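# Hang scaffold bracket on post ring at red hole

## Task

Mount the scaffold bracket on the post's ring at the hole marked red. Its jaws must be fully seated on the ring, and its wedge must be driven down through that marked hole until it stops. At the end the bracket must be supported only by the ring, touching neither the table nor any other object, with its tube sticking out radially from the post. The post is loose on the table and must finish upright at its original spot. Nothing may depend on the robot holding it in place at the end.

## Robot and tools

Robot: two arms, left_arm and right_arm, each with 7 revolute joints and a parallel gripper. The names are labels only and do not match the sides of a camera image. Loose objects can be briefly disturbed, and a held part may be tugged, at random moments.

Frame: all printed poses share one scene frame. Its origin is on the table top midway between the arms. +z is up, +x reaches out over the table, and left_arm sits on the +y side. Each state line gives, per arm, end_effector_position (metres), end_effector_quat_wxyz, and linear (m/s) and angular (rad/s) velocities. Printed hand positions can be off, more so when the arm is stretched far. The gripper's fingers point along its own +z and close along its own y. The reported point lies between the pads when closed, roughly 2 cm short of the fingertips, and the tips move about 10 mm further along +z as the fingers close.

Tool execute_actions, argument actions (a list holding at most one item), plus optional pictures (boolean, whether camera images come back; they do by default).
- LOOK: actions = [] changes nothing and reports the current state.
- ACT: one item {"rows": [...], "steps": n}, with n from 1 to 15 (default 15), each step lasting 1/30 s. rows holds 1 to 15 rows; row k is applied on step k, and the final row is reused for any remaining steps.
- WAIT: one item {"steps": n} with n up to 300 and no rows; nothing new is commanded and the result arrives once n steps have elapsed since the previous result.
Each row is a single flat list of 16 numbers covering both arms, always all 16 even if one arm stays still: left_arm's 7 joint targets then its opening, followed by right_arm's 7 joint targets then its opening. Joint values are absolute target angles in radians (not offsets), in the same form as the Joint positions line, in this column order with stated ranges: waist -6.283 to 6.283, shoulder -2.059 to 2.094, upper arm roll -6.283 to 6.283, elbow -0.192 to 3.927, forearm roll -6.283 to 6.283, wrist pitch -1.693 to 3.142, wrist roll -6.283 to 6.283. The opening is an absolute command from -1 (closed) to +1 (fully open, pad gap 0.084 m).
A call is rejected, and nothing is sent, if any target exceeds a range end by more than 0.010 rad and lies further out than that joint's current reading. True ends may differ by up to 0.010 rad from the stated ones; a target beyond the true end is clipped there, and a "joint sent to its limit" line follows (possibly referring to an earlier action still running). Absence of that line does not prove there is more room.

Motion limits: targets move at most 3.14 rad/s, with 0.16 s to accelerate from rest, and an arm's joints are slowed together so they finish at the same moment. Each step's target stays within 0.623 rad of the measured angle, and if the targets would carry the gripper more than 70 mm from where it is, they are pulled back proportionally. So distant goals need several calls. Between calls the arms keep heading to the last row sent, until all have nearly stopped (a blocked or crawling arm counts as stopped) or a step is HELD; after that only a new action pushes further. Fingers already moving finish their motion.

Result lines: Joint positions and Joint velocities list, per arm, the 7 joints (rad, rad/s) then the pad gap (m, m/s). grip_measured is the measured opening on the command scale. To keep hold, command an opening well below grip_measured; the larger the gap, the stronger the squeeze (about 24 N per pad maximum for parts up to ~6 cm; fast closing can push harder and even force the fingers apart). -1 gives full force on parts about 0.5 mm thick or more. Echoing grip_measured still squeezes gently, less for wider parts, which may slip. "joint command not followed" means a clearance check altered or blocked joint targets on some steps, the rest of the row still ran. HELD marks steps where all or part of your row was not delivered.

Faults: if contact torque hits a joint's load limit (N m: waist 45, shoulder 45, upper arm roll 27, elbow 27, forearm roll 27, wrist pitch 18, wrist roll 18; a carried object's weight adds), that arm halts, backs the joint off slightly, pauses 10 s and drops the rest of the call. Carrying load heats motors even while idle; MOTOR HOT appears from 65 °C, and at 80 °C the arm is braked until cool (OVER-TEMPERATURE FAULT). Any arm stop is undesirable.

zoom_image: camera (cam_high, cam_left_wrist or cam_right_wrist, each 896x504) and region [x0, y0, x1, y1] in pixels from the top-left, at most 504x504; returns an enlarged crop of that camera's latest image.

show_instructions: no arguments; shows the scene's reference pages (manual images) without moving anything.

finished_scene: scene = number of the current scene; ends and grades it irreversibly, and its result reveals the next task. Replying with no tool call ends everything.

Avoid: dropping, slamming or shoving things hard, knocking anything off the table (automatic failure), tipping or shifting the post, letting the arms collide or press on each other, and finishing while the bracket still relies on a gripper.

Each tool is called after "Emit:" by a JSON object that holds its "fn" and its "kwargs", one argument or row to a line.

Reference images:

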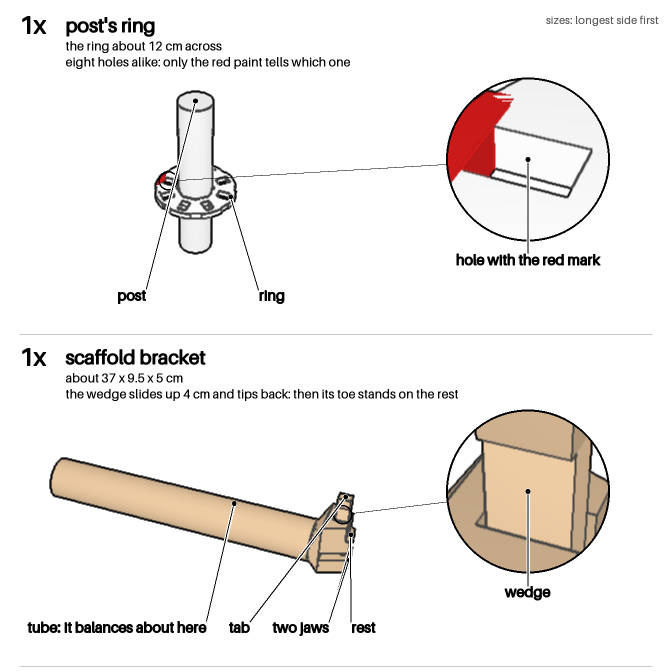

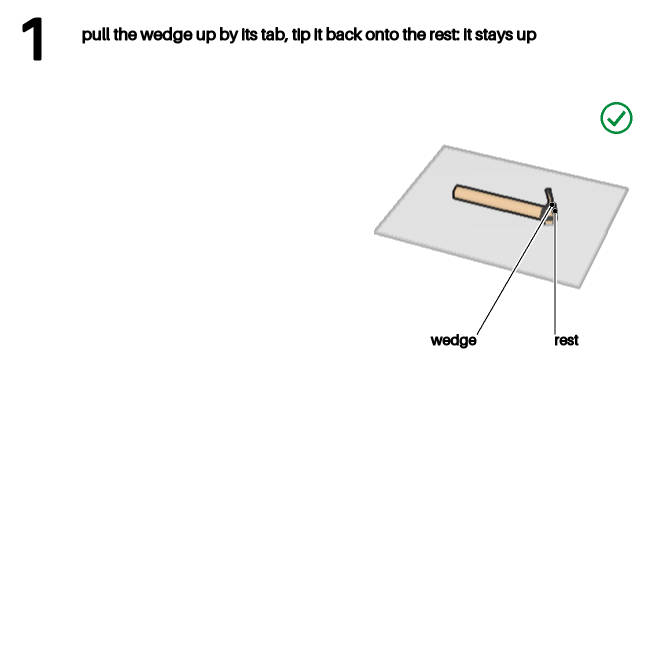

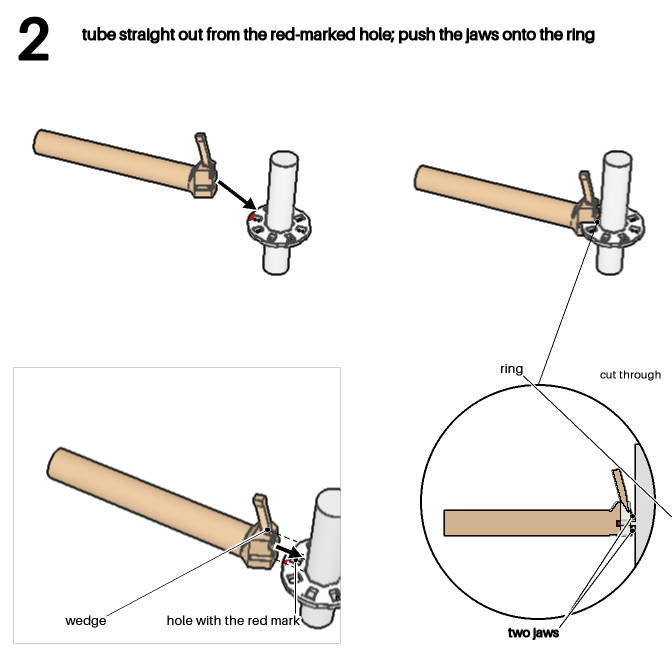

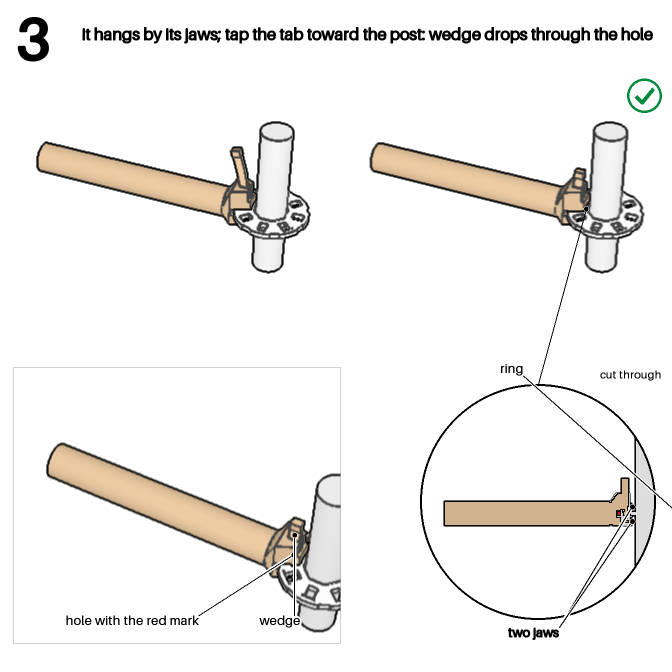

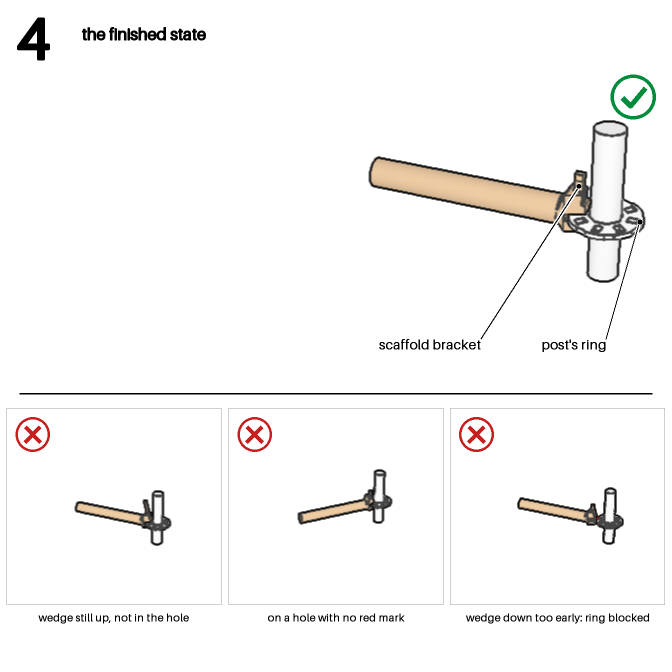

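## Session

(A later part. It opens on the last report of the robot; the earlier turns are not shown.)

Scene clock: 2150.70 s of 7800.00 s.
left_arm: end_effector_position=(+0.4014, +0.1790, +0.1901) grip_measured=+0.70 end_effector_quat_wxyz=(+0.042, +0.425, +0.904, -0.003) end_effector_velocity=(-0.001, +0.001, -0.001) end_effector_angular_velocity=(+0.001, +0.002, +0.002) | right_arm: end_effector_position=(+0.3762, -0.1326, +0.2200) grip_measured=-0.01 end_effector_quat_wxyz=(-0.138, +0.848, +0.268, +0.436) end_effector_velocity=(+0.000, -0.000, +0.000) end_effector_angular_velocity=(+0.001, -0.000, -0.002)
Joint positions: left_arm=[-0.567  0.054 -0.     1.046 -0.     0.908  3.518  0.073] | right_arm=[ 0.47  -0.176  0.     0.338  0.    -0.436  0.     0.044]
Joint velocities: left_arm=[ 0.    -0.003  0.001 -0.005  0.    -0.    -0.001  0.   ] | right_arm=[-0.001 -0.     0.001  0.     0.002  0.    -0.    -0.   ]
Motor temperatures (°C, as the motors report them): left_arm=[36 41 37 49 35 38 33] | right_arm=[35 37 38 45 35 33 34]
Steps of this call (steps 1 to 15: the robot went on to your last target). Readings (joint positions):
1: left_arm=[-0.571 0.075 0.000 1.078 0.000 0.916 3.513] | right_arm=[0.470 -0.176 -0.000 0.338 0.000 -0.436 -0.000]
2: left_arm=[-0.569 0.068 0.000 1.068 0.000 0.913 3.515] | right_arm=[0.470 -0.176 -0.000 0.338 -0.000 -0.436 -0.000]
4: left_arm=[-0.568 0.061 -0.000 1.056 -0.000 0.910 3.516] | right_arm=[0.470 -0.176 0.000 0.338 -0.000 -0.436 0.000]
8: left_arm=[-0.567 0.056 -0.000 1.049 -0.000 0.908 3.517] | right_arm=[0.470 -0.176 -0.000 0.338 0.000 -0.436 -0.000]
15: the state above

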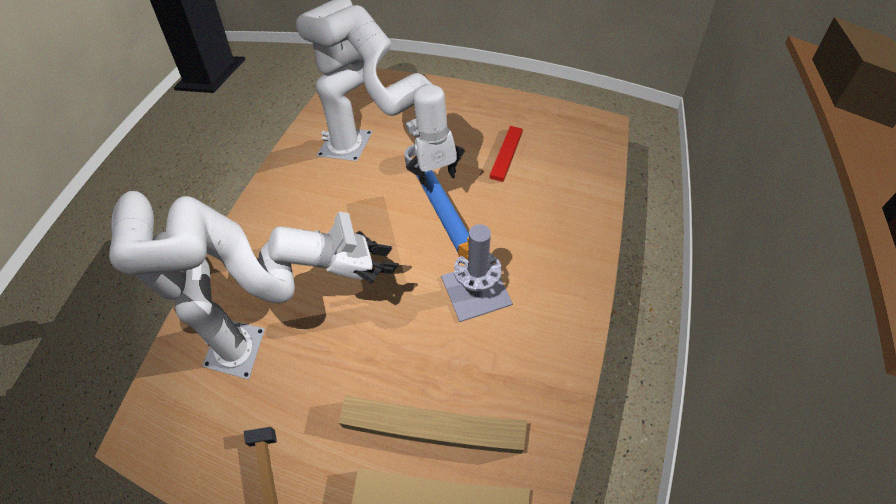

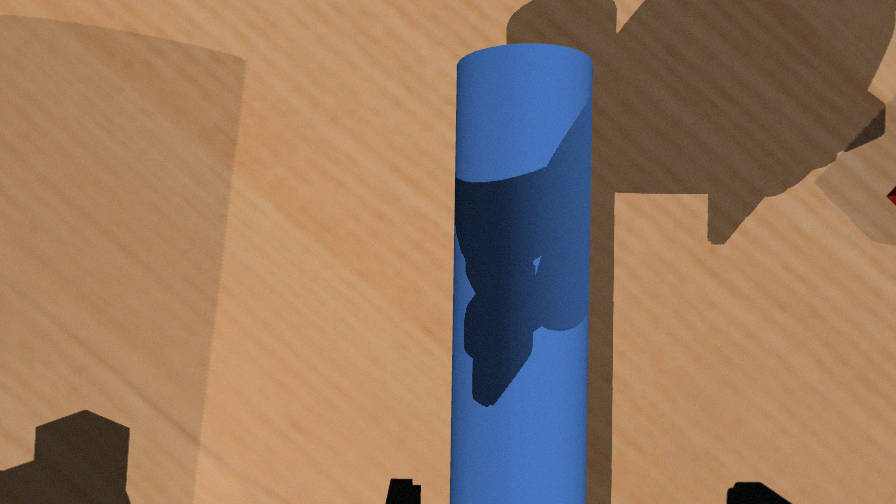

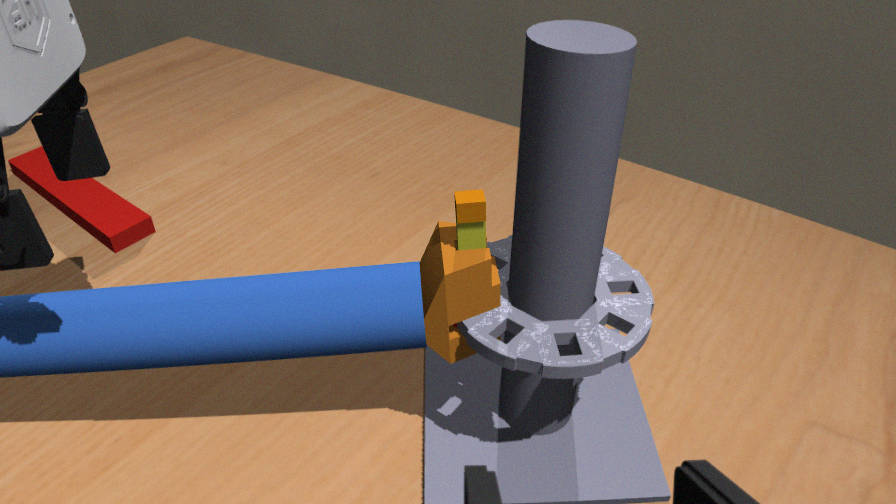

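Emit:
{"fn": "execute_actions", "kwargs": {
  "actions": [
    {"rows":[[-0.5666,0.0557,0,1.0444,0,0.9047,3.5178,0.7,0.47,-0.176,0,0.3379,0,-0.4361,0,0],[-0.5666,0.0610,0,1.0405,0,0.8955,3.5184,0.7,0.47,-0.176,0,0.3379,0,-0.4361,0,0],[-0.5666,0.0692,0,1.0344,0,0.8812,3.5193,0.7,0.47,-0.176,0,0.3379,0,-0.4361,0,0],[-0.5666,0.0798,0,1.0266,0,0.8628,3.5204,0.7,0.47,-0.176,0,0.3379,0,-0.4361,0,0],[-0.5666,0.0923,0,1.0175,0,0.8412,3.5217,0.7,0.47,-0.176,0,0.3379,0,-0.4361,0,0],[-0.5666,0.1060,0,1.0074,0,0.8174,3.5232,0.7,0.47,-0.176,0,0.3379,0,-0.4361,0,0],[-0.5666,0.1205,0,0.9966,0,0.7921,3.5248,0.7,0.47,-0.176,0,0.3379,0,-0.4361,0,0],[-0.5666,0.1354,0,0.9858,0,0.7664,3.5264,0.7,0.47,-0.176,0,0.3379,0,-0.4361,0,0],[-0.5666,0.1499,0,0.9750,0,0.7411,3.5280,0.7,0.47,-0.176,0,0.3379,0,-0.4361,0,0],[-0.5666,0.1636,0,0.9649,0,0.7173,3.5295,0.7,0.47,-0.176,0,0.3379,0,-0.4361,0,0],[-0.5666,0.1761,0,0.9558,0,0.6957,3.5308,0.7,0.47,-0.176,0,0.3379,0,-0.4361,0,0],[-0.5666,0.1867,0,0.9480,0,0.6773,3.5319,0.7,0.47,-0.176,0,0.3379,0,-0.4361,0,0],[-0.5666,0.1949,0,0.9419,0,0.6630,3.5328,0.7,0.47,-0.176,0,0.3379,0,-0.4361,0,0],[-0.5666,0.2002,0,0.9380,0,0.6538,3.5334,0.7,0.47,-0.176,0,0.3379,0,-0.4361,0,0],[-0.5666,0.2021,0,0.9366,0,0.6505,3.5336,0.7,0.47,-0.176,0,0.3379,0,-0.4361,0,0]],"steps":15}
  ],
  "pictures": false
}}

Emit:
{"fn": "execute_actions", "kwargs": {
  "actions": [
    {"rows":[[-0.5666,0.2021,0,0.9366,0,0.6505,3.5336,0.7,0.47,-0.176,0,0.3379,0,-0.4361,0,0],[-0.5666,0.2021,0,0.9366,0,0.6505,3.5336,0.7,0.47,-0.176,0,0.3379,0,-0.4361,0,0],[-0.5666,0.2021,0,0.9366,0,0.6505,3.5336,0.7,0.47,-0.176,0,0.3379,0,-0.4361,0,0],[-0.5666,0.2021,0,0.9366,0,0.6505,3.5336,0.7,0.47,-0.176,0,0.3379,0,-0.4361,0,0],[-0.5666,0.2021,0,0.9366,0,0.6505,3.5336,0.6,0.47,-0.176,0,0.3379,0,-0.4361,0,0],[-0.5666,0.2021,0,0.9366,0,0.6505,3.5336,0.5,0.47,-0.176,0,0.3379,0,-0.4361,0,0],[-0.5666,0.2021,0,0.9366,0,0.6505,3.5336,0.4,0.47,-0.176,0,0.3379,0,-0.4361,0,0],[-0.5666,0.2021,0,0.9366,0,0.6505,3.5336,0.3,0.47,-0.176,0,0.3379,0,-0.4361,0,0]],"steps":15}
  ]
}}

Scene clock: 2189.13 s of 7800.00 s.
left_arm: end_effector_position=(+0.4016, +0.1791, +0.1104) grip_measured=+0.70 end_effector_quat_wxyz=(+0.040, +0.431, +0.901, -0.002) end_effector_velocity=(-0.019, +0.010, -0.182) end_effector_angular_velocity=(+0.015, +0.021, -0.030) | right_arm: end_effector_position=(+0.3762, -0.1326, +0.2200) grip_measured=-0.01 end_effector_quat_wxyz=(-0.138, +0.848, +0.268, +0.436) end_effector_velocity=(+0.001, -0.001, +0.000) end_effector_angular_velocity=(+0.001, +0.000, -0.003)
Joint positions: left_arm=[-0.567  0.179  0.     0.953 -0.     0.694  3.531  0.073] | right_arm=[ 0.47  -0.176  0.     0.338  0.    -0.436  0.     0.044]
Joint velocities: left_arm=[-0.     0.291 -0.    -0.216  0.    -0.481  0.03  -0.   ] | right_arm=[-0.002 -0.001 -0.    -0.     0.001 -0.     0.001  0.   ]
Motor temperatures (°C, as the motors report them): left_arm=[36 40 37 49 35 38 33] | right_arm=[35 37 38 45 35 33 34]
Steps of this call (steps 1 to 15: the robot went on to your last target; steps 16 to 90: nothing new was sent; then 34.93 s passed at rest; steps 91 to 105: all 15 steps of this action). Readings (joint positions):
91: left_arm=[-0.567 0.054 -0.000 1.046 -0.000 0.908 3.518] | right_arm=[0.470 -0.176 0.000 0.338 0.000 -0.436 0.000]
92: left_arm=[-0.567 0.054 -0.000 1.046 0.000 0.907 3.518] | right_arm=[0.470 -0.176 -0.000 0.338 -0.000 -0.436 0.000]
94: left_arm=[-0.567 0.059 -0.000 1.043 0.000 0.897 3.518] | right_arm=[0.470 -0.176 0.000 0.338 -0.000 -0.436 -0.000]
98: left_arm=[-0.567 0.091 -0.000 1.019 0.000 0.842 3.522] | right_arm=[0.470 -0.176 -0.000 0.338 0.000 -0.436 -0.000]
105: the state above

Scene clock: 2189.63 s of 7800.00 s.
left_arm: end_effector_position=(+0.4015, +0.1791, +0.0974) grip_measured=+0.29 end_effector_quat_wxyz=(+0.042, +0.432, +0.901, -0.002) end_effector_velocity=(-0.001, +0.000, -0.002) end_effector_angular_velocity=(+0.001, +0.003, -0.000) | right_arm: end_effector_position=(+0.3762, -0.1326, +0.2200) grip_measured=-0.01 end_effector_quat_wxyz=(-0.138, +0.848, +0.268, +0.436) end_effector_velocity=(-0.000, +0.000, +0.000) end_effector_angular_velocity=(-0.000, -0.001, +0.001)
Joint positions: left_arm=[-0.567  0.202 -0.     0.937  0.     0.651  3.534  0.056] | right_arm=[ 0.47  -0.176 -0.     0.338  0.    -0.436  0.     0.044]
Joint velocities: left_arm=[ 0.001  0.003 -0.001 -0.002 -0.    -0.002  0.    -0.   ] | right_arm=[-0.    -0.001  0.     0.    -0.001 -0.    -0.    -0.   ]
Motor temperatures (°C, as the motors report them): left_arm=[36 40 37 49 35 38 33] | right_arm=[35 37 38 45 35 33 34]
Steps of this call (steps 1 to 15: all 15 steps of this action). Readings (joint positions):
1: left_arm=[-0.567 0.188 0.000 0.947 -0.000 0.680 3.532] | right_arm=[0.470 -0.176 0.000 0.338 -0.000 -0.436 0.000]
2: left_arm=[-0.567 0.193 0.000 0.942 -0.000 0.671 3.532] | right_arm=[0.470 -0.176 -0.000 0.338 -0.000 -0.436 -0.000]
4: left_arm=[-0.567 0.198 0.000 0.939 -0.000 0.660 3.533] | right_arm=[0.470 -0.176 -0.000 0.338 0.000 -0.436 0.000]
8: left_arm=[-0.567 0.200 -0.000 0.939 0.000 0.652 3.533] | right_arm=[0.470 -0.176 -0.000 0.338 0.000 -0.436 -0.000]
15: the state above

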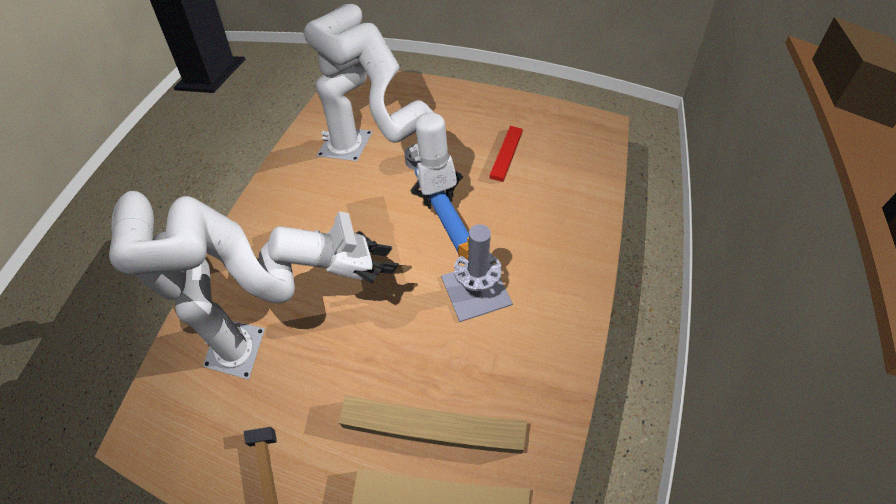

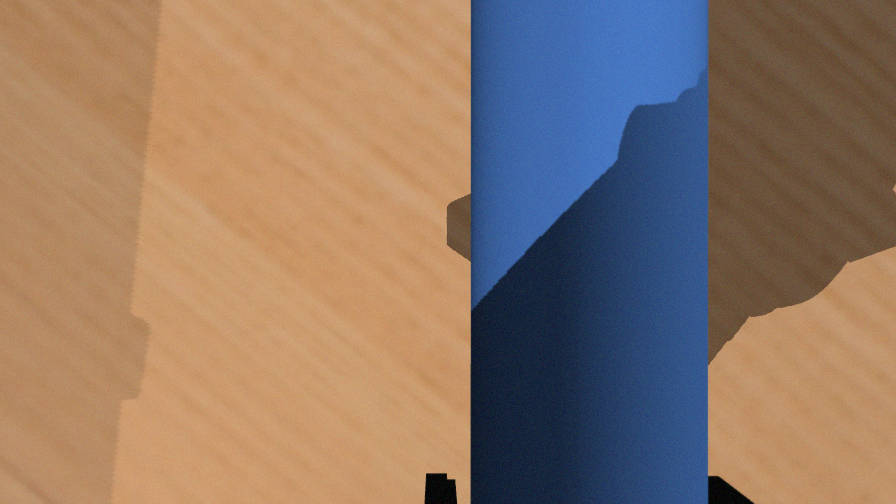

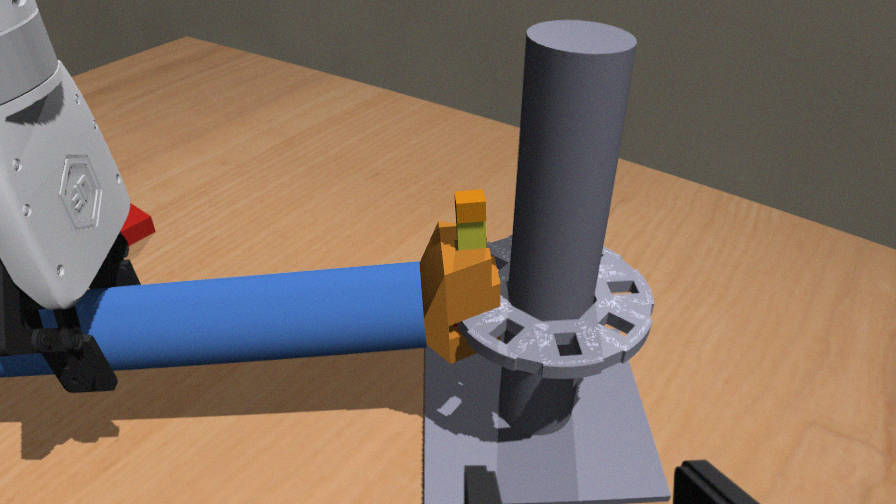

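Emit:
{"fn": "execute_actions", "kwargs": {
  "actions": [
    {"rows":[[-0.5666,0.2021,0,0.9366,0,0.6505,3.5336,0.25,0.47,-0.176,0,0.3379,0,-0.4361,0,0],[-0.5666,0.2021,0,0.9366,0,0.6505,3.5336,0.2,0.47,-0.176,0,0.3379,0,-0.4361,0,0],[-0.5666,0.2021,0,0.9366,0,0.6505,3.5336,0.16,0.47,-0.176,0,0.3379,0,-0.4361,0,0],[-0.5666,0.2021,0,0.9366,0,0.6505,3.5336,0.12,0.47,-0.176,0,0.3379,0,-0.4361,0,0],[-0.5666,0.2021,0,0.9366,0,0.6505,3.5336,0.08,0.47,-0.176,0,0.3379,0,-0.4361,0,0],[-0.5666,0.2021,0,0.9366,0,0.6505,3.5336,0.03,0.47,-0.176,0,0.3379,0,-0.4361,0,0],[-0.5666,0.2021,0,0.9366,0,0.6505,3.5336,-0.03,0.47,-0.176,0,0.3379,0,-0.4361,0,0],[-0.5666,0.2021,0,0.9366,0,0.6505,3.5336,-0.1,0.47,-0.176,0,0.3379,0,-0.4361,0,0]],"steps":12}
  ],
  "pictures": false
}}

Emit:
{"fn": "execute_actions", "kwargs": {
  "actions": [
    {"rows":[[-0.5666,0.2023,0,0.9379,0,0.6526,3.5336,-0.1,0.47,-0.176,0,0.3379,0,-0.4361,0,0],[-0.5666,0.2030,0,0.9415,0,0.6587,3.5336,-0.1,0.47,-0.176,0,0.3379,0,-0.4361,0,0],[-0.5666,0.2039,0,0.9472,0,0.6680,3.5336,-0.1,0.47,-0.176,0,0.3379,0,-0.4361,0,0],[-0.5666,0.2052,0,0.9544,0,0.6800,3.5336,-0.1,0.47,-0.176,0,0.3379,0,-0.4361,0,0],[-0.5666,0.2067,0,0.9629,0,0.6940,3.5336,-0.1,0.47,-0.176,0,0.3379,0,-0.4361,0,0],[-0.5666,0.2083,0,0.9723,0,0.7096,3.5336,-0.1,0.47,-0.176,0,0.3379,0,-0.4361,0,0],[-0.5666,0.2100,0,0.9823,0,0.7261,3.5336,-0.1,0.47,-0.176,0,0.3379,0,-0.4361,0,0],[-0.5666,0.2118,0,0.9924,0,0.7428,3.5336,-0.1,0.47,-0.176,0,0.3379,0,-0.4361,0,0],[-0.5666,0.2135,0,1.0024,0,0.7593,3.5336,-0.1,0.47,-0.176,0,0.3379,0,-0.4361,0,0],[-0.5666,0.2151,0,1.0118,0,0.7749,3.5336,-0.1,0.47,-0.176,0,0.3379,0,-0.4361,0,0],[-0.5666,0.2166,0,1.0203,0,0.7890,3.5336,-0.1,0.47,-0.176,0,0.3379,0,-0.4361,0,0],[-0.5666,0.2179,0,1.0275,0,0.8009,3.5336,-0.1,0.47,-0.176,0,0.3379,0,-0.4361,0,0],[-0.5666,0.2188,0,1.0332,0,0.8102,3.5336,-0.1,0.47,-0.176,0,0.3379,0,-0.4361,0,0],[-0.5666,0.2195,0,1.0368,0,0.8163,3.5336,-0.1,0.47,-0.176,0,0.3379,0,-0.4361,0,0],[-0.5666,0.2197,0,1.0381,0,0.8184,3.5336,-0.1,0.47,-0.176,0,0.3379,0,-0.4361,0,0]],"steps":15}
  ],
  "pictures": false
}}

Emit:
{"fn": "execute_actions", "kwargs": {
  "actions": [
    {"steps":20}
  ]
}}

Scene clock: 2211.83 s of 7800.00 s.
left_arm: end_effector_position=(+0.4014, +0.1792, +0.0971) grip_measured=+0.13 end_effector_quat_wxyz=(+0.042, +0.432, +0.901, -0.002) end_effector_velocity=(-0.001, +0.001, -0.001) end_effector_angular_velocity=(+0.001, +0.002, -0.001) | right_arm: end_effector_position=(+0.3762, -0.1326, +0.2200) grip_measured=-0.01 end_effector_quat_wxyz=(-0.138, +0.848, +0.268, +0.436) end_effector_velocity=(+0.000, +0.000, -0.000) end_effector_angular_velocity=(+0.001, +0.001, -0.001)
Joint positions: left_arm=[-0.567  0.202  0.     0.937 -0.     0.651  3.533  0.05 ] | right_arm=[ 0.47  -0.176  0.     0.338 -0.    -0.436 -0.     0.044]
Joint velocities: left_arm=[ 0.     0.     0.    -0.002  0.    -0.     0.002  0.   ] | right_arm=[ 0.     0.001  0.     0.001  0.    -0.     0.001  0.   ]
Motor temperatures (°C, as the motors report them): left_arm=[36 40 37 48 35 38 33] | right_arm=[35 37 38 45 35 33 34]
Steps of this call (steps 1 to 15: the robot went on to your last target; steps 16 to 90: nothing new was sent; then 18.80 s passed at rest; steps 91 to 102: all 12 steps of this action). Readings (joint positions):
91: left_arm=[-0.567 0.202 -0.000 0.937 -0.000 0.650 3.534] | right_arm=[0.470 -0.176 -0.000 0.338 -0.000 -0.436 -0.000]
92: left_arm=[-0.567 0.202 0.000 0.937 0.000 0.650 3.534] | right_arm=[0.470 -0.176 0.000 0.338 -0.000 -0.436 -0.000]
94: left_arm=[-0.567 0.202 0.000 0.937 -0.000 0.650 3.534] | right_arm=[0.470 -0.176 -0.000 0.338 -0.000 -0.436 0.000]
98: left_arm=[-0.567 0.202 0.000 0.937 -0.000 0.651 3.533] | right_arm=[0.470 -0.176 0.000 0.338 -0.000 -0.436 -0.000]
102: the state above

Scene clock: 2212.33 s of 7800.00 s.
left_arm: end_effector_position=(+0.4012, +0.1795, +0.1094) grip_measured=+0.13 end_effector_quat_wxyz=(+0.006, +0.433, +0.902, -0.000) end_effector_velocity=(+0.000, +0.000, +0.032) end_effector_angular_velocity=(+0.070, +0.126, +0.000) | right_arm: end_effector_position=(+0.3762, -0.1326, +0.2200) grip_measured=-0.01 end_effector_quat_wxyz=(-0.138, +0.848, +0.268, +0.436) end_effector_velocity=(+0.000, -0.001, -0.000) end_effector_angular_velocity=(-0.002, -0.001, +0.000)
Joint positions: left_arm=[-0.566  0.217  0.     1.022  0.     0.793  3.534  0.05 ] | right_arm=[ 0.47  -0.176 -0.     0.338  0.    -0.436 -0.     0.044]
Joint velocities: left_arm=[-0.     0.028  0.     0.184  0.     0.3   -0.    -0.   ] | right_arm=[-0.001  0.001 -0.    -0.    -0.     0.    -0.003 -0.   ]
Motor temperatures (°C, as the motors report them): left_arm=[36 40 37 48 35 38 33] | right_arm=[35 37 38 45 35 33 34]
Steps of this call (steps 1 to 15: all 15 steps of this action). Readings (joint positions):
1: left_arm=[-0.567 0.202 0.000 0.937 -0.000 0.651 3.533] | right_arm=[0.470 -0.176 0.000 0.338 0.000 -0.436 0.000]
2: left_arm=[-0.567 0.202 0.000 0.937 -0.000 0.651 3.533] | right_arm=[0.470 -0.176 0.000 0.338 0.000 -0.436 -0.000]
4: left_arm=[-0.567 0.203 0.000 0.941 -0.000 0.657 3.533] | right_arm=[0.470 -0.176 0.000 0.338 -0.000 -0.436 -0.000]
8: left_arm=[-0.567 0.208 0.000 0.963 -0.000 0.694 3.534] | right_arm=[0.470 -0.176 -0.000 0.338 -0.000 -0.436 -0.000]
15: the state above

Scene clock: 2213.00 s of 7800.00 s.
left_arm: end_effector_position=(+0.4012, +0.1794, +0.1124) grip_measured=+0.13 end_effector_quat_wxyz=(-0.000, +0.432, +0.902, +0.000) end_effector_velocity=(+0.000, -0.000, +0.000) end_effector_angular_velocity=(+0.000, -0.000, -0.001) | right_arm: end_effector_position=(+0.3762, -0.1326, +0.2200) grip_measured=-0.01 end_effector_quat_wxyz=(-0.138, +0.848, +0.268, +0.436) end_effector_velocity=(-0.000, +0.000, -0.000) end_effector_angular_velocity=(+0.002, +0.002, -0.001)
Joint positions: left_arm=[-0.567  0.22   0.     1.038  0.     0.819  3.534  0.05 ] | right_arm=[ 0.47  -0.176 -0.     0.338 -0.    -0.436  0.     0.044]
Joint velocities: left_arm=[-0.001 -0.    -0.     0.001  0.     0.     0.     0.   ] | right_arm=[-0.     0.001  0.001  0.    -0.001 -0.     0.003  0.   ]
Motor temperatures (°C, as the motors report them): left_arm=[36 40 37 48 35 38 33] | right_arm=[35 37 38 45 35 33 34]
Steps of this call (steps 1 to 20: the robot went on to your last target). Readings (joint positions):
1: left_arm=[-0.566 0.218 0.000 1.027 0.000 0.801 3.534] | right_arm=[0.470 -0.176 0.000 0.338 -0.000 -0.436 -0.000]
2: left_arm=[-0.566 0.219 0.000 1.030 0.000 0.807 3.534] | right_arm=[0.470 -0.176 -0.000 0.338 0.000 -0.436 -0.000]
4: left_arm=[-0.566 0.219 0.000 1.034 0.000 0.813 3.534] | right_arm=[0.470 -0.176 -0.000 0.338 -0.000 -0.436 -0.000]
8: left_arm=[-0.567 0.220 0.000 1.037 0.000 0.817 3.534] | right_arm=[0.470 -0.176 -0.000 0.338 -0.000 -0.436 0.000]
20: the state above

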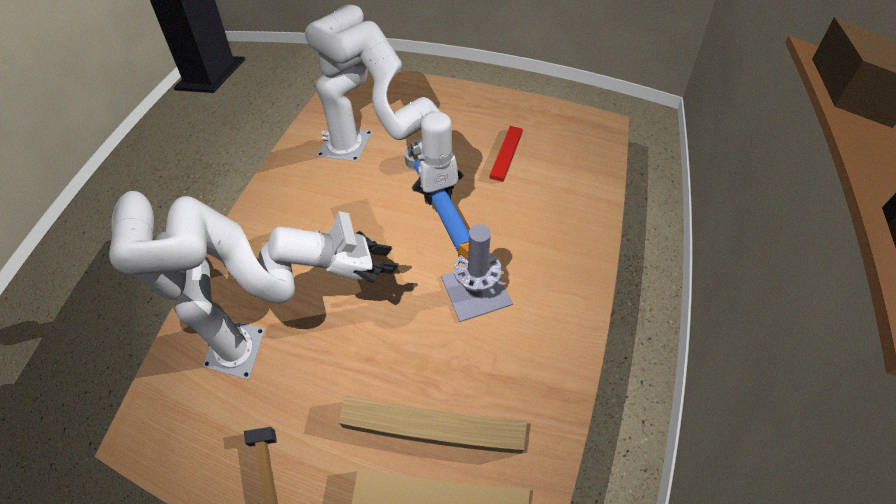

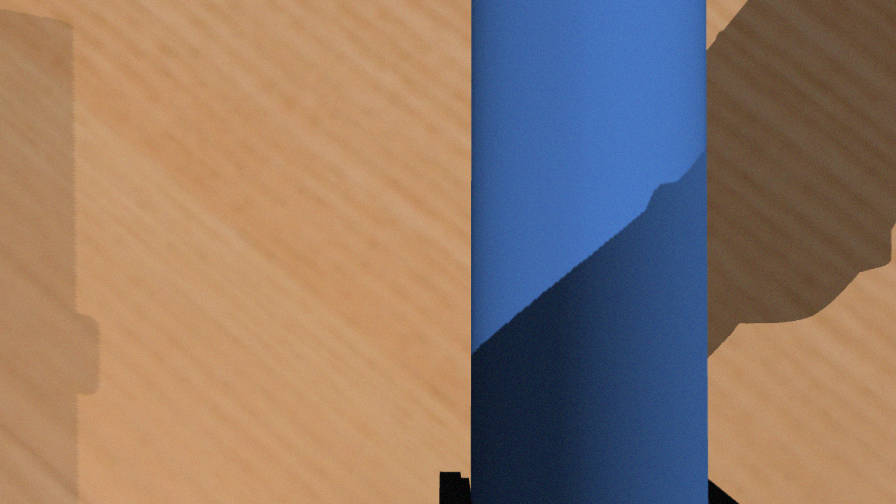

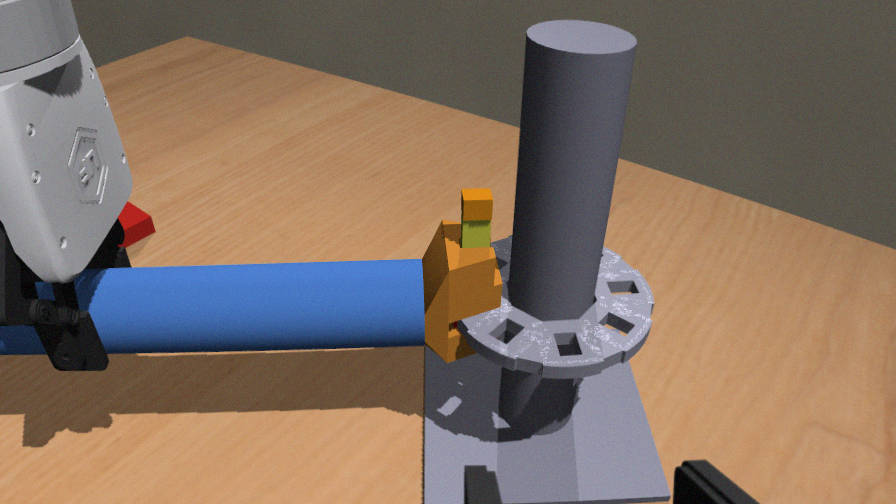

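Emit:
{"fn": "zoom_image", "kwargs": {
  "camera": "cam_right_wrist",
  "region": [400, 180, 600, 380]
}}

Region (400, 180, 600, 380) of cam_right_wrist's 896x504 image, scaled by 2.520, with more detail than that image has.

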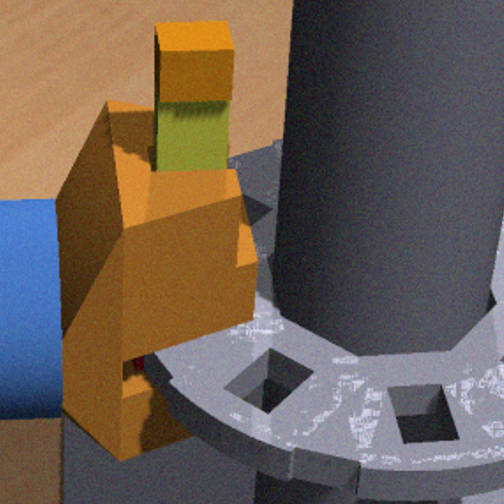

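Emit:
{"fn": "execute_actions", "kwargs": {
  "actions": [
    {"rows":[[-0.5667,0.2203,0,1.0389,0,0.8186,3.5335,-0.1,0.47,-0.176,0,0.3379,0,-0.4361,0,0],[-0.5669,0.2208,0,1.0396,0,0.8188,3.5333,-0.1,0.47,-0.176,0,0.3379,0,-0.4361,0,0],[-0.5670,0.2214,0,1.0404,0,0.8191,3.5332,-0.1,0.47,-0.176,0,0.3379,0,-0.4361,0,0],[-0.5672,0.2219,0,1.0412,0,0.8193,3.5330,-0.1,0.47,-0.176,0,0.3379,0,-0.4361,0,0],[-0.5673,0.2225,0,1.0420,0,0.8195,3.5329,-0.1,0.47,-0.176,0,0.3379,0,-0.4361,0,0],[-0.5674,0.2230,0,1.0427,0,0.8197,3.5328,-0.1,0.47,-0.176,0,0.3379,0,-0.4361,0,0],[-0.5676,0.2236,0,1.0435,0,0.8199,3.5326,-0.1,0.47,-0.176,0,0.3379,0,-0.4361,0,0],[-0.5677,0.2241,0,1.0443,0,0.8202,3.5325,-0.1,0.47,-0.176,0,0.3379,0,-0.4361,0,0],[-0.5679,0.2247,0,1.0450,0,0.8204,3.5323,-0.1,0.47,-0.176,0,0.3379,0,-0.4361,0,0],[-0.5680,0.2252,0,1.0458,0,0.8206,3.5322,-0.1,0.47,-0.176,0,0.3379,0,-0.4361,0,0]],"steps":15}
  ],
  "pictures": false
}}

Emit:
{"fn": "execute_actions", "kwargs": {
  "actions": [
    {"steps":10}
  ]
}}

Emit:
{"fn": "zoom_image", "kwargs": {
  "camera": "cam_right_wrist",
  "region": [400, 180, 600, 380]
}}

Scene clock: 2235.13 s of 7800.00 s.
left_arm: end_effector_position=(+0.4023, +0.1780, +0.1123) grip_measured=+0.13 end_effector_quat_wxyz=(-0.001, +0.433, +0.902, +0.000) end_effector_velocity=(-0.000, -0.000, -0.000) end_effector_angular_velocity=(+0.001, +0.002, -0.001) | right_arm: end_effector_position=(+0.3762, -0.1326, +0.2200) grip_measured=-0.01 end_effector_quat_wxyz=(-0.138, +0.848, +0.268, +0.436) end_effector_velocity=(-0.000, -0.000, -0.001) end_effector_angular_velocity=(+0.000, +0.002, -0.002)
Joint positions: left_arm=[-0.568  0.225  0.     1.045  0.     0.821  3.532  0.05 ] | right_arm=[ 0.47  -0.176 -0.     0.338  0.    -0.436  0.     0.044]
Joint velocities: left_arm=[-0.001  0.002  0.     0.002  0.001  0.002 -0.     0.   ] | right_arm=[-0.001  0.     0.    -0.001  0.001  0.     0.001  0.   ]
Motor temperatures (°C, as the motors report them): left_arm=[36 40 37 49 35 39 33] | right_arm=[35 37 38 45 35 33 34]
Steps of this call (steps 1 to 15: the robot went on to your last target; steps 16 to 90: nothing new was sent; then 18.63 s passed at rest; steps 91 to 105: all 15 steps of this action). Readings (joint positions):
91: left_arm=[-0.567 0.220 -0.000 1.038 -0.000 0.818 3.534] | right_arm=[0.470 -0.176 -0.000 0.338 0.000 -0.436 0.000]
92: left_arm=[-0.567 0.220 -0.000 1.038 0.000 0.818 3.534] | right_arm=[0.470 -0.176 -0.000 0.338 0.000 -0.436 -0.000]
94: left_arm=[-0.567 0.221 0.000 1.039 0.000 0.819 3.533] | right_arm=[0.470 -0.176 -0.000 0.338 0.000 -0.436 0.000]
98: left_arm=[-0.567 0.223 0.000 1.042 0.000 0.820 3.533] | right_arm=[0.470 -0.176 -0.000 0.338 0.000 -0.436 -0.000]
105: the state above

Scene clock: 2235.47 s of 7800.00 s.
left_arm: end_effector_position=(+0.4024, +0.1780, +0.1123) grip_measured=+0.13 end_effector_quat_wxyz=(-0.001, +0.433, +0.902, +0.000) end_effector_velocity=(+0.001, +0.000, +0.000) end_effector_angular_velocity=(-0.000, -0.001, +0.001) | right_arm: end_effector_position=(+0.3762, -0.1326, +0.2200) grip_measured=-0.01 end_effector_quat_wxyz=(-0.138, +0.848, +0.268, +0.436) end_effector_velocity=(-0.000, +0.001, +0.001) end_effector_angular_velocity=(+0.001, -0.002, +0.002)
Joint positions: left_arm=[-0.568  0.225  0.     1.045  0.     0.821  3.532  0.05 ] | right_arm=[ 0.47  -0.176  0.     0.338 -0.    -0.436  0.     0.044]
Joint velocities: left_arm=[ 0.     0.     0.001  0.001 -0.    -0.    -0.001 -0.   ] | right_arm=[ 0.001 -0.002 -0.     0.    -0.     0.    -0.    -0.   ]
Motor temperatures (°C, as the motors report them): left_arm=[36 40 37 49 35 39 33] | right_arm=[35 37 38 45 35 33 34]
Steps of this call (steps 1 to 10: the robot went on to your last target). Readings (joint positions):
1: left_arm=[-0.568 0.225 0.000 1.045 0.000 0.821 3.532] | right_arm=[0.470 -0.176 -0.000 0.338 -0.000 -0.436 -0.000]
2: left_arm=[-0.568 0.225 0.000 1.045 0.000 0.821 3.532] | right_arm=[0.470 -0.176 0.000 0.338 0.000 -0.436 -0.000]
4: left_arm=[-0.568 0.225 0.000 1.045 0.000 0.821 3.532] | right_arm=[0.470 -0.176 0.000 0.338 0.000 -0.436 -0.000]
8: left_arm=[-0.568 0.225 0.000 1.045 0.000 0.821 3.532] | right_arm=[0.470 -0.176 -0.000 0.338 -0.000 -0.436 0.000]
10: the state above

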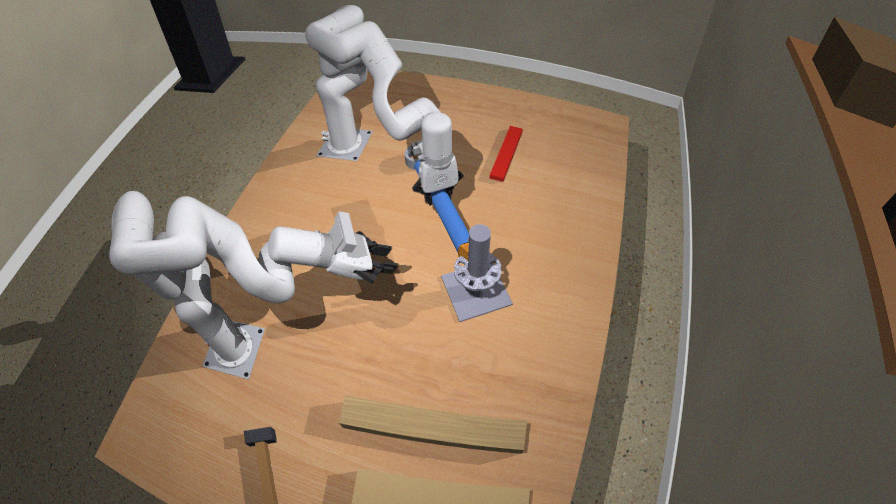

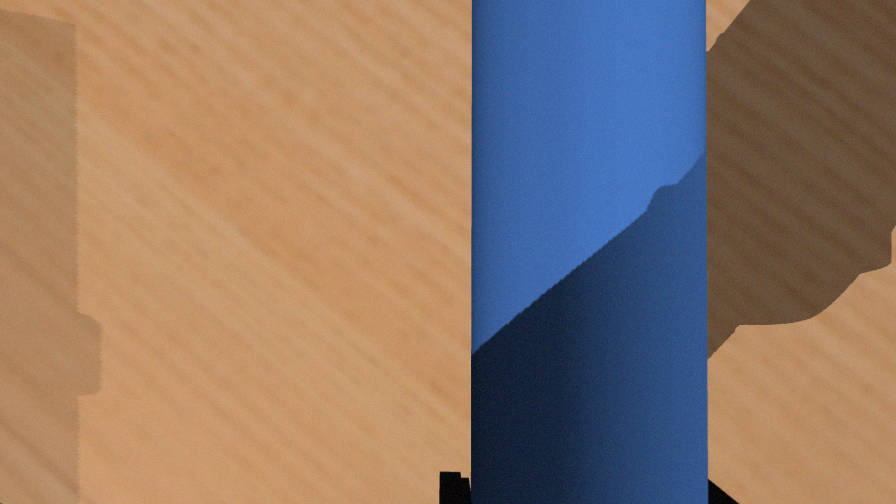

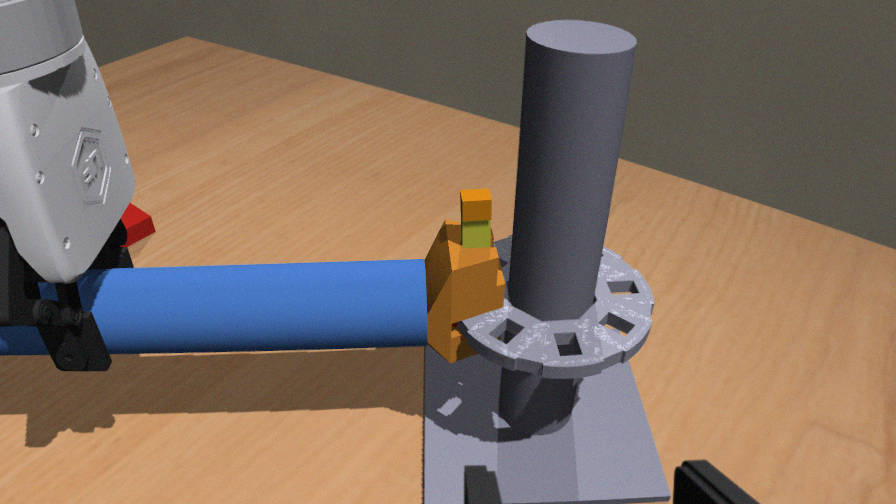

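Region (400, 180, 600, 380) of cam_right_wrist's 896x504 image, scaled by 2.520, with more detail than that image has.

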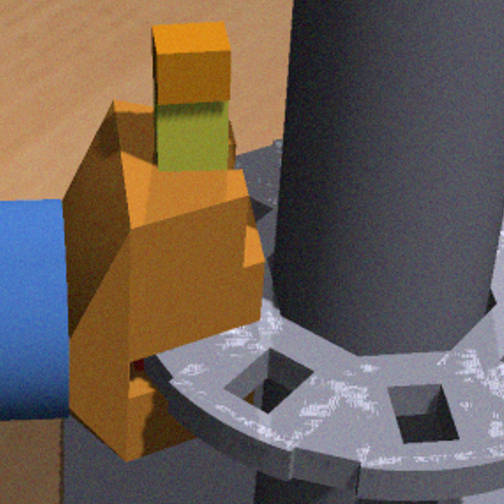

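Emit:
{"fn": "execute_actions", "kwargs": {
  "actions": [
    {"rows":[[-0.5680,0.2250,0,1.0448,0,0.8189,3.5322,-0.1,0.47,-0.176,0,0.3379,0,-0.4361,0,0],[-0.5680,0.2246,0,1.0418,0,0.8142,3.5322,-0.1,0.47,-0.176,0,0.3379,0,-0.4361,0,0],[-0.5679,0.2239,0,1.0372,0,0.8069,3.5323,-0.1,0.47,-0.176,0,0.3379,0,-0.4361,0,0],[-0.5678,0.2230,0,1.0313,0,0.7975,3.5324,-0.1,0.47,-0.176,0,0.3379,0,-0.4361,0,0],[-0.5678,0.2219,0,1.0244,0,0.7864,3.5324,-0.1,0.47,-0.176,0,0.3379,0,-0.4361,0,0],[-0.5677,0.2207,0,1.0167,0,0.7742,3.5325,-0.1,0.47,-0.176,0,0.3379,0,-0.4361,0,0],[-0.5676,0.2194,0,1.0086,0,0.7613,3.5326,-0.1,0.47,-0.176,0,0.3379,0,-0.4361,0,0],[-0.5675,0.2182,0,1.0004,0,0.7481,3.5327,-0.1,0.47,-0.176,0,0.3379,0,-0.4361,0,0],[-0.5674,0.2169,0,0.9923,0,0.7352,3.5328,-0.1,0.47,-0.176,0,0.3379,0,-0.4361,0,0],[-0.5673,0.2157,0,0.9846,0,0.7230,3.5329,-0.1,0.47,-0.176,0,0.3379,0,-0.4361,0,0],[-0.5673,0.2146,0,0.9777,0,0.7119,3.5329,-0.1,0.47,-0.176,0,0.3379,0,-0.4361,0,0],[-0.5672,0.2137,0,0.9718,0,0.7025,3.5330,-0.1,0.47,-0.176,0,0.3379,0,-0.4361,0,0],[-0.5671,0.2130,0,0.9672,0,0.6952,3.5331,-0.1,0.47,-0.176,0,0.3379,0,-0.4361,0,0],[-0.5671,0.2126,0,0.9642,0,0.6905,3.5331,-0.1,0.47,-0.176,0,0.3379,0,-0.4361,0,0],[-0.5671,0.2124,0,0.9632,0,0.6888,3.5331,-0.1,0.47,-0.176,0,0.3379,0,-0.4361,0,0]],"steps":15}
  ],
  "pictures": false
}}

Emit:
{"fn": "execute_actions", "kwargs": {
  "actions": [
    {"rows":[[-0.5671,0.2124,0,0.9632,0,0.6888,3.5331,-0.1,0.47,-0.176,0,0.3379,0,-0.4361,0,0],[-0.5671,0.2124,0,0.9632,0,0.6888,3.5331,-0.1,0.47,-0.176,0,0.3379,0,-0.4361,0,0],[-0.5671,0.2124,0,0.9632,0,0.6888,3.5331,-0.1,0.47,-0.176,0,0.3379,0,-0.4361,0,0],[-0.5671,0.2124,0,0.9632,0,0.6888,3.5331,-0.1,0.47,-0.176,0,0.3379,0,-0.4361,0,0],[-0.5671,0.2124,0,0.9632,0,0.6888,3.5331,-0.1,0.47,-0.176,0,0.3379,0,-0.4361,0,0],[-0.5671,0.2124,0,0.9632,0,0.6888,3.5331,-0.1,0.47,-0.176,0,0.3379,0,-0.4361,0,0],[-0.5671,0.2124,0,0.9632,0,0.6888,3.5331,0.0,0.47,-0.176,0,0.3379,0,-0.4361,0,0],[-0.5671,0.2124,0,0.9632,0,0.6888,3.5331,0.08,0.47,-0.176,0,0.3379,0,-0.4361,0,0],[-0.5671,0.2124,0,0.9632,0,0.6888,3.5331,0.14,0.47,-0.176,0,0.3379,0,-0.4361,0,0],[-0.5671,0.2124,0,0.9632,0,0.6888,3.5331,0.18,0.47,-0.176,0,0.3379,0,-0.4361,0,0],[-0.5671,0.2124,0,0.9632,0,0.6888,3.5331,0.22,0.47,-0.176,0,0.3379,0,-0.4361,0,0],[-0.5671,0.2124,0,0.9632,0,0.6888,3.5331,0.26,0.47,-0.176,0,0.3379,0,-0.4361,0,0],[-0.5671,0.2124,0,0.9632,0,0.6888,3.5331,0.3,0.47,-0.176,0,0.3379,0,-0.4361,0,0]],"steps":15}
  ],
  "pictures": false
}}

Emit:
{"fn": "execute_actions", "kwargs": {
  "actions": [
    {"steps":10}
  ]
}}

Emit:
{"fn": "zoom_image", "kwargs": {
  "camera": "cam_right_wrist",
  "region": [400, 180, 600, 380]
}}

Scene clock: 2289.50 s of 7800.00 s.
left_arm: end_effector_position=(+0.4025, +0.1779, +0.1010) grip_measured=+0.13 end_effector_quat_wxyz=(+0.027, +0.433, +0.901, -0.002) end_effector_velocity=(-0.000, +0.000, -0.022) end_effector_angular_velocity=(-0.056, -0.101, -0.002) | right_arm: end_effector_position=(+0.3762, -0.1326, +0.2200) grip_measured=-0.01 end_effector_quat_wxyz=(-0.138, +0.848, +0.268, +0.436) end_effector_velocity=(+0.000, -0.000, -0.000) end_effector_angular_velocity=(+0.000, +0.000, -0.001)
Joint positions: left_arm=[-0.567  0.214 -0.     0.977 -0.     0.708  3.533  0.05 ] | right_arm=[ 0.47  -0.176  0.     0.338 -0.    -0.436  0.     0.044]
Joint velocities: left_arm=[ 0.001 -0.022 -0.001 -0.14  -0.001 -0.233  0.003 -0.   ] | right_arm=[ 0.001  0.    -0.    -0.     0.001 -0.    -0.001 -0.   ]
Motor temperatures (°C, as the motors report them): left_arm=[36 40 37 52 35 40 33] | right_arm=[35 37 38 45 35 33 34]
Steps of this call (steps 1 to 15: the robot went on to your last target; steps 16 to 90: nothing new was sent; then 50.53 s passed at rest; steps 91 to 105: all 15 steps of this action). Readings (joint positions):
91: left_arm=[-0.568 0.225 0.000 1.046 0.000 0.821 3.532] | right_arm=[0.470 -0.176 0.000 0.338 0.000 -0.436 -0.000]
92: left_arm=[-0.568 0.225 0.000 1.045 0.000 0.820 3.532] | right_arm=[0.470 -0.176 0.000 0.338 0.000 -0.436 -0.000]
94: left_arm=[-0.568 0.225 0.000 1.042 0.000 0.815 3.532] | right_arm=[0.470 -0.176 0.000 0.338 -0.000 -0.436 -0.000]
98: left_arm=[-0.568 0.222 0.000 1.024 -0.000 0.785 3.532] | right_arm=[0.470 -0.176 0.000 0.338 -0.000 -0.436 0.000]
105: the state above

Scene clock: 2290.00 s of 7800.00 s.
left_arm: end_effector_position=(+0.4034, +0.1762, +0.1011) grip_measured=+0.29 end_effector_quat_wxyz=(+0.035, +0.433, +0.901, -0.002) end_effector_velocity=(-0.011, +0.017, -0.018) end_effector_angular_velocity=(+0.029, +0.045, +0.016) | right_arm: end_effector_position=(+0.3762, -0.1326, +0.2200) grip_measured=-0.01 end_effector_quat_wxyz=(-0.138, +0.848, +0.268, +0.436) end_effector_velocity=(+0.000, -0.000, +0.000) end_effector_angular_velocity=(+0.001, +0.000, -0.001)
Joint positions: left_arm=[-0.568  0.211 -0.002  0.967 -0.     0.687  3.533  0.056] | right_arm=[ 0.47  -0.176 -0.     0.338  0.    -0.436 -0.     0.044]
Joint velocities: left_arm=[ 0.006  0.011  0.011 -0.03   0.002  0.011 -0.     0.   ] | right_arm=[-0.001 -0.    -0.001  0.    -0.     0.     0.001 -0.   ]
Motor temperatures (°C, as the motors report them): left_arm=[36 40 37 52 35 40 33] | right_arm=[35 37 38 45 35 33 34]
Steps of this call (steps 1 to 15: all 15 steps of this action). Readings (joint positions):
1: left_arm=[-0.567 0.214 -0.000 0.973 -0.000 0.701 3.533] | right_arm=[0.470 -0.176 -0.000 0.338 -0.000 -0.436 0.000]
2: left_arm=[-0.567 0.213 -0.000 0.970 -0.000 0.697 3.533] | right_arm=[0.470 -0.176 0.000 0.338 -0.000 -0.436 0.000]
4: left_arm=[-0.567 0.212 -0.000 0.967 -0.000 0.692 3.533] | right_arm=[0.470 -0.176 -0.000 0.338 -0.000 -0.436 -0.000]
8: left_arm=[-0.567 0.212 -0.000 0.965 0.000 0.689 3.533] | right_arm=[0.470 -0.176 0.000 0.338 -0.000 -0.436 -0.000]
15: the state above

Scene clock: 2290.33 s of 7800.00 s.
left_arm: end_effector_position=(+0.4020, +0.1784, +0.0987) grip_measured=+0.29 end_effector_quat_wxyz=(+0.031, +0.432, +0.901, -0.002) end_effector_velocity=(-0.001, +0.001, -0.001) end_effector_angular_velocity=(+0.002, +0.003, +0.000) | right_arm: end_effector_position=(+0.3762, -0.1326, +0.2200) grip_measured=-0.01 end_effector_quat_wxyz=(-0.138, +0.848, +0.268, +0.436) end_effector_velocity=(-0.000, +0.000, +0.000) end_effector_angular_velocity=(+0.001, +0.000, +0.001)
Joint positions: left_arm=[-0.567  0.212 -0.     0.963 -0.     0.689  3.533  0.056] | right_arm=[ 0.47  -0.176 -0.     0.338 -0.    -0.436 -0.     0.044]
Joint velocities: left_arm=[ 0.001  0.001  0.001 -0.002  0.     0.001  0.001  0.   ] | right_arm=[ 0.001  0.    -0.001  0.    -0.001  0.     0.001  0.   ]
Motor temperatures (°C, as the motors report them): left_arm=[36 40 37 52 35 40 33] | right_arm=[35 37 38 45 35 33 34]
Steps of this call (steps 1 to 10: the robot went on to your last target). Readings (joint positions):
1: left_arm=[-0.568 0.211 -0.001 0.966 -0.000 0.687 3.533] | right_arm=[0.470 -0.176 0.000 0.338 0.000 -0.436 0.000]
2: left_arm=[-0.568 0.211 -0.001 0.965 -0.000 0.688 3.533] | right_arm=[0.470 -0.176 -0.000 0.338 0.000 -0.436 0.000]
4: left_arm=[-0.567 0.212 -0.000 0.964 -0.000 0.688 3.533] | right_arm=[0.470 -0.176 0.000 0.338 -0.000 -0.436 0.000]
8: left_arm=[-0.567 0.212 -0.000 0.964 -0.000 0.689 3.533] | right_arm=[0.470 -0.176 0.000 0.338 -0.000 -0.436 0.000]
10: the state above

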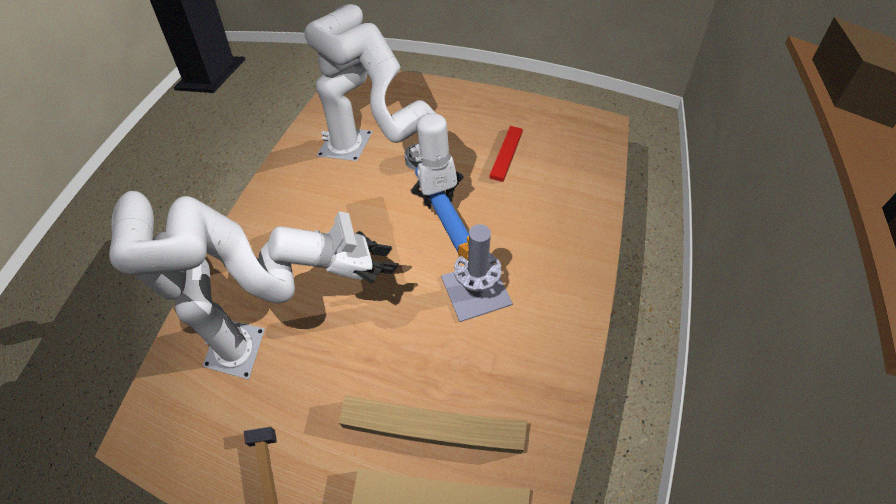

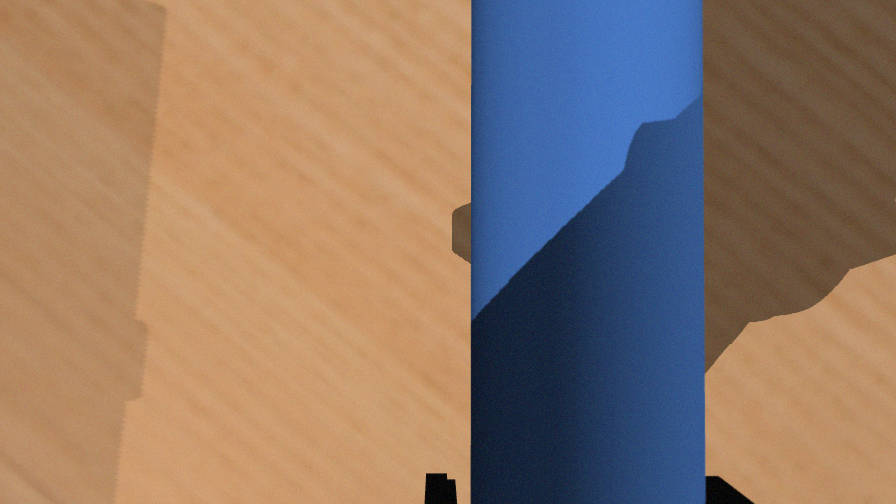

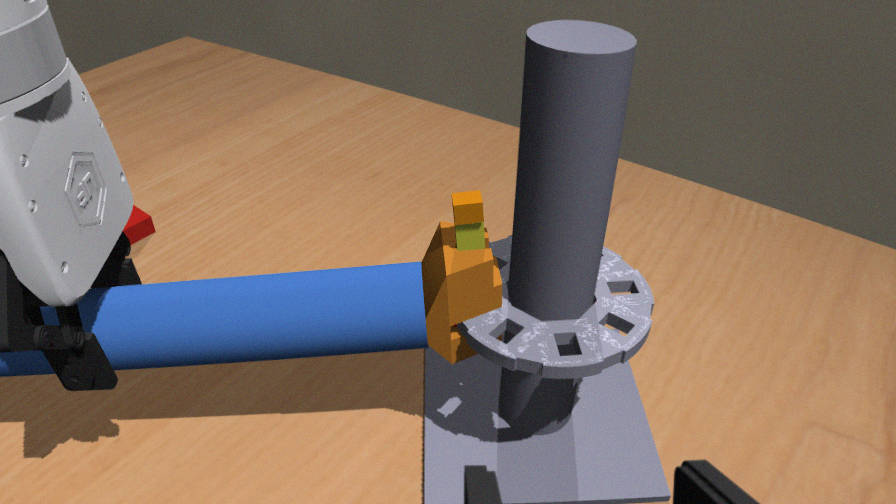

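Region (400, 180, 600, 380) of cam_right_wrist's 896x504 image, scaled by 2.520, with more detail than that image has.

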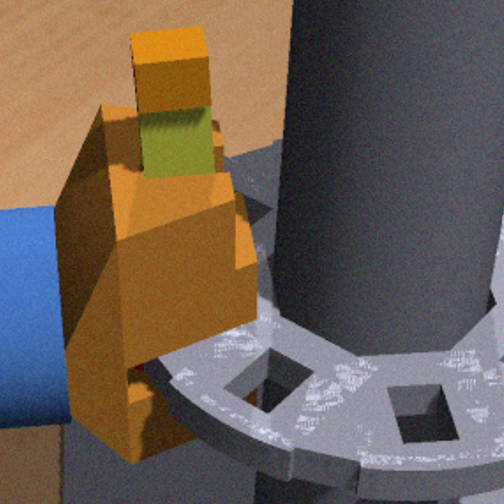

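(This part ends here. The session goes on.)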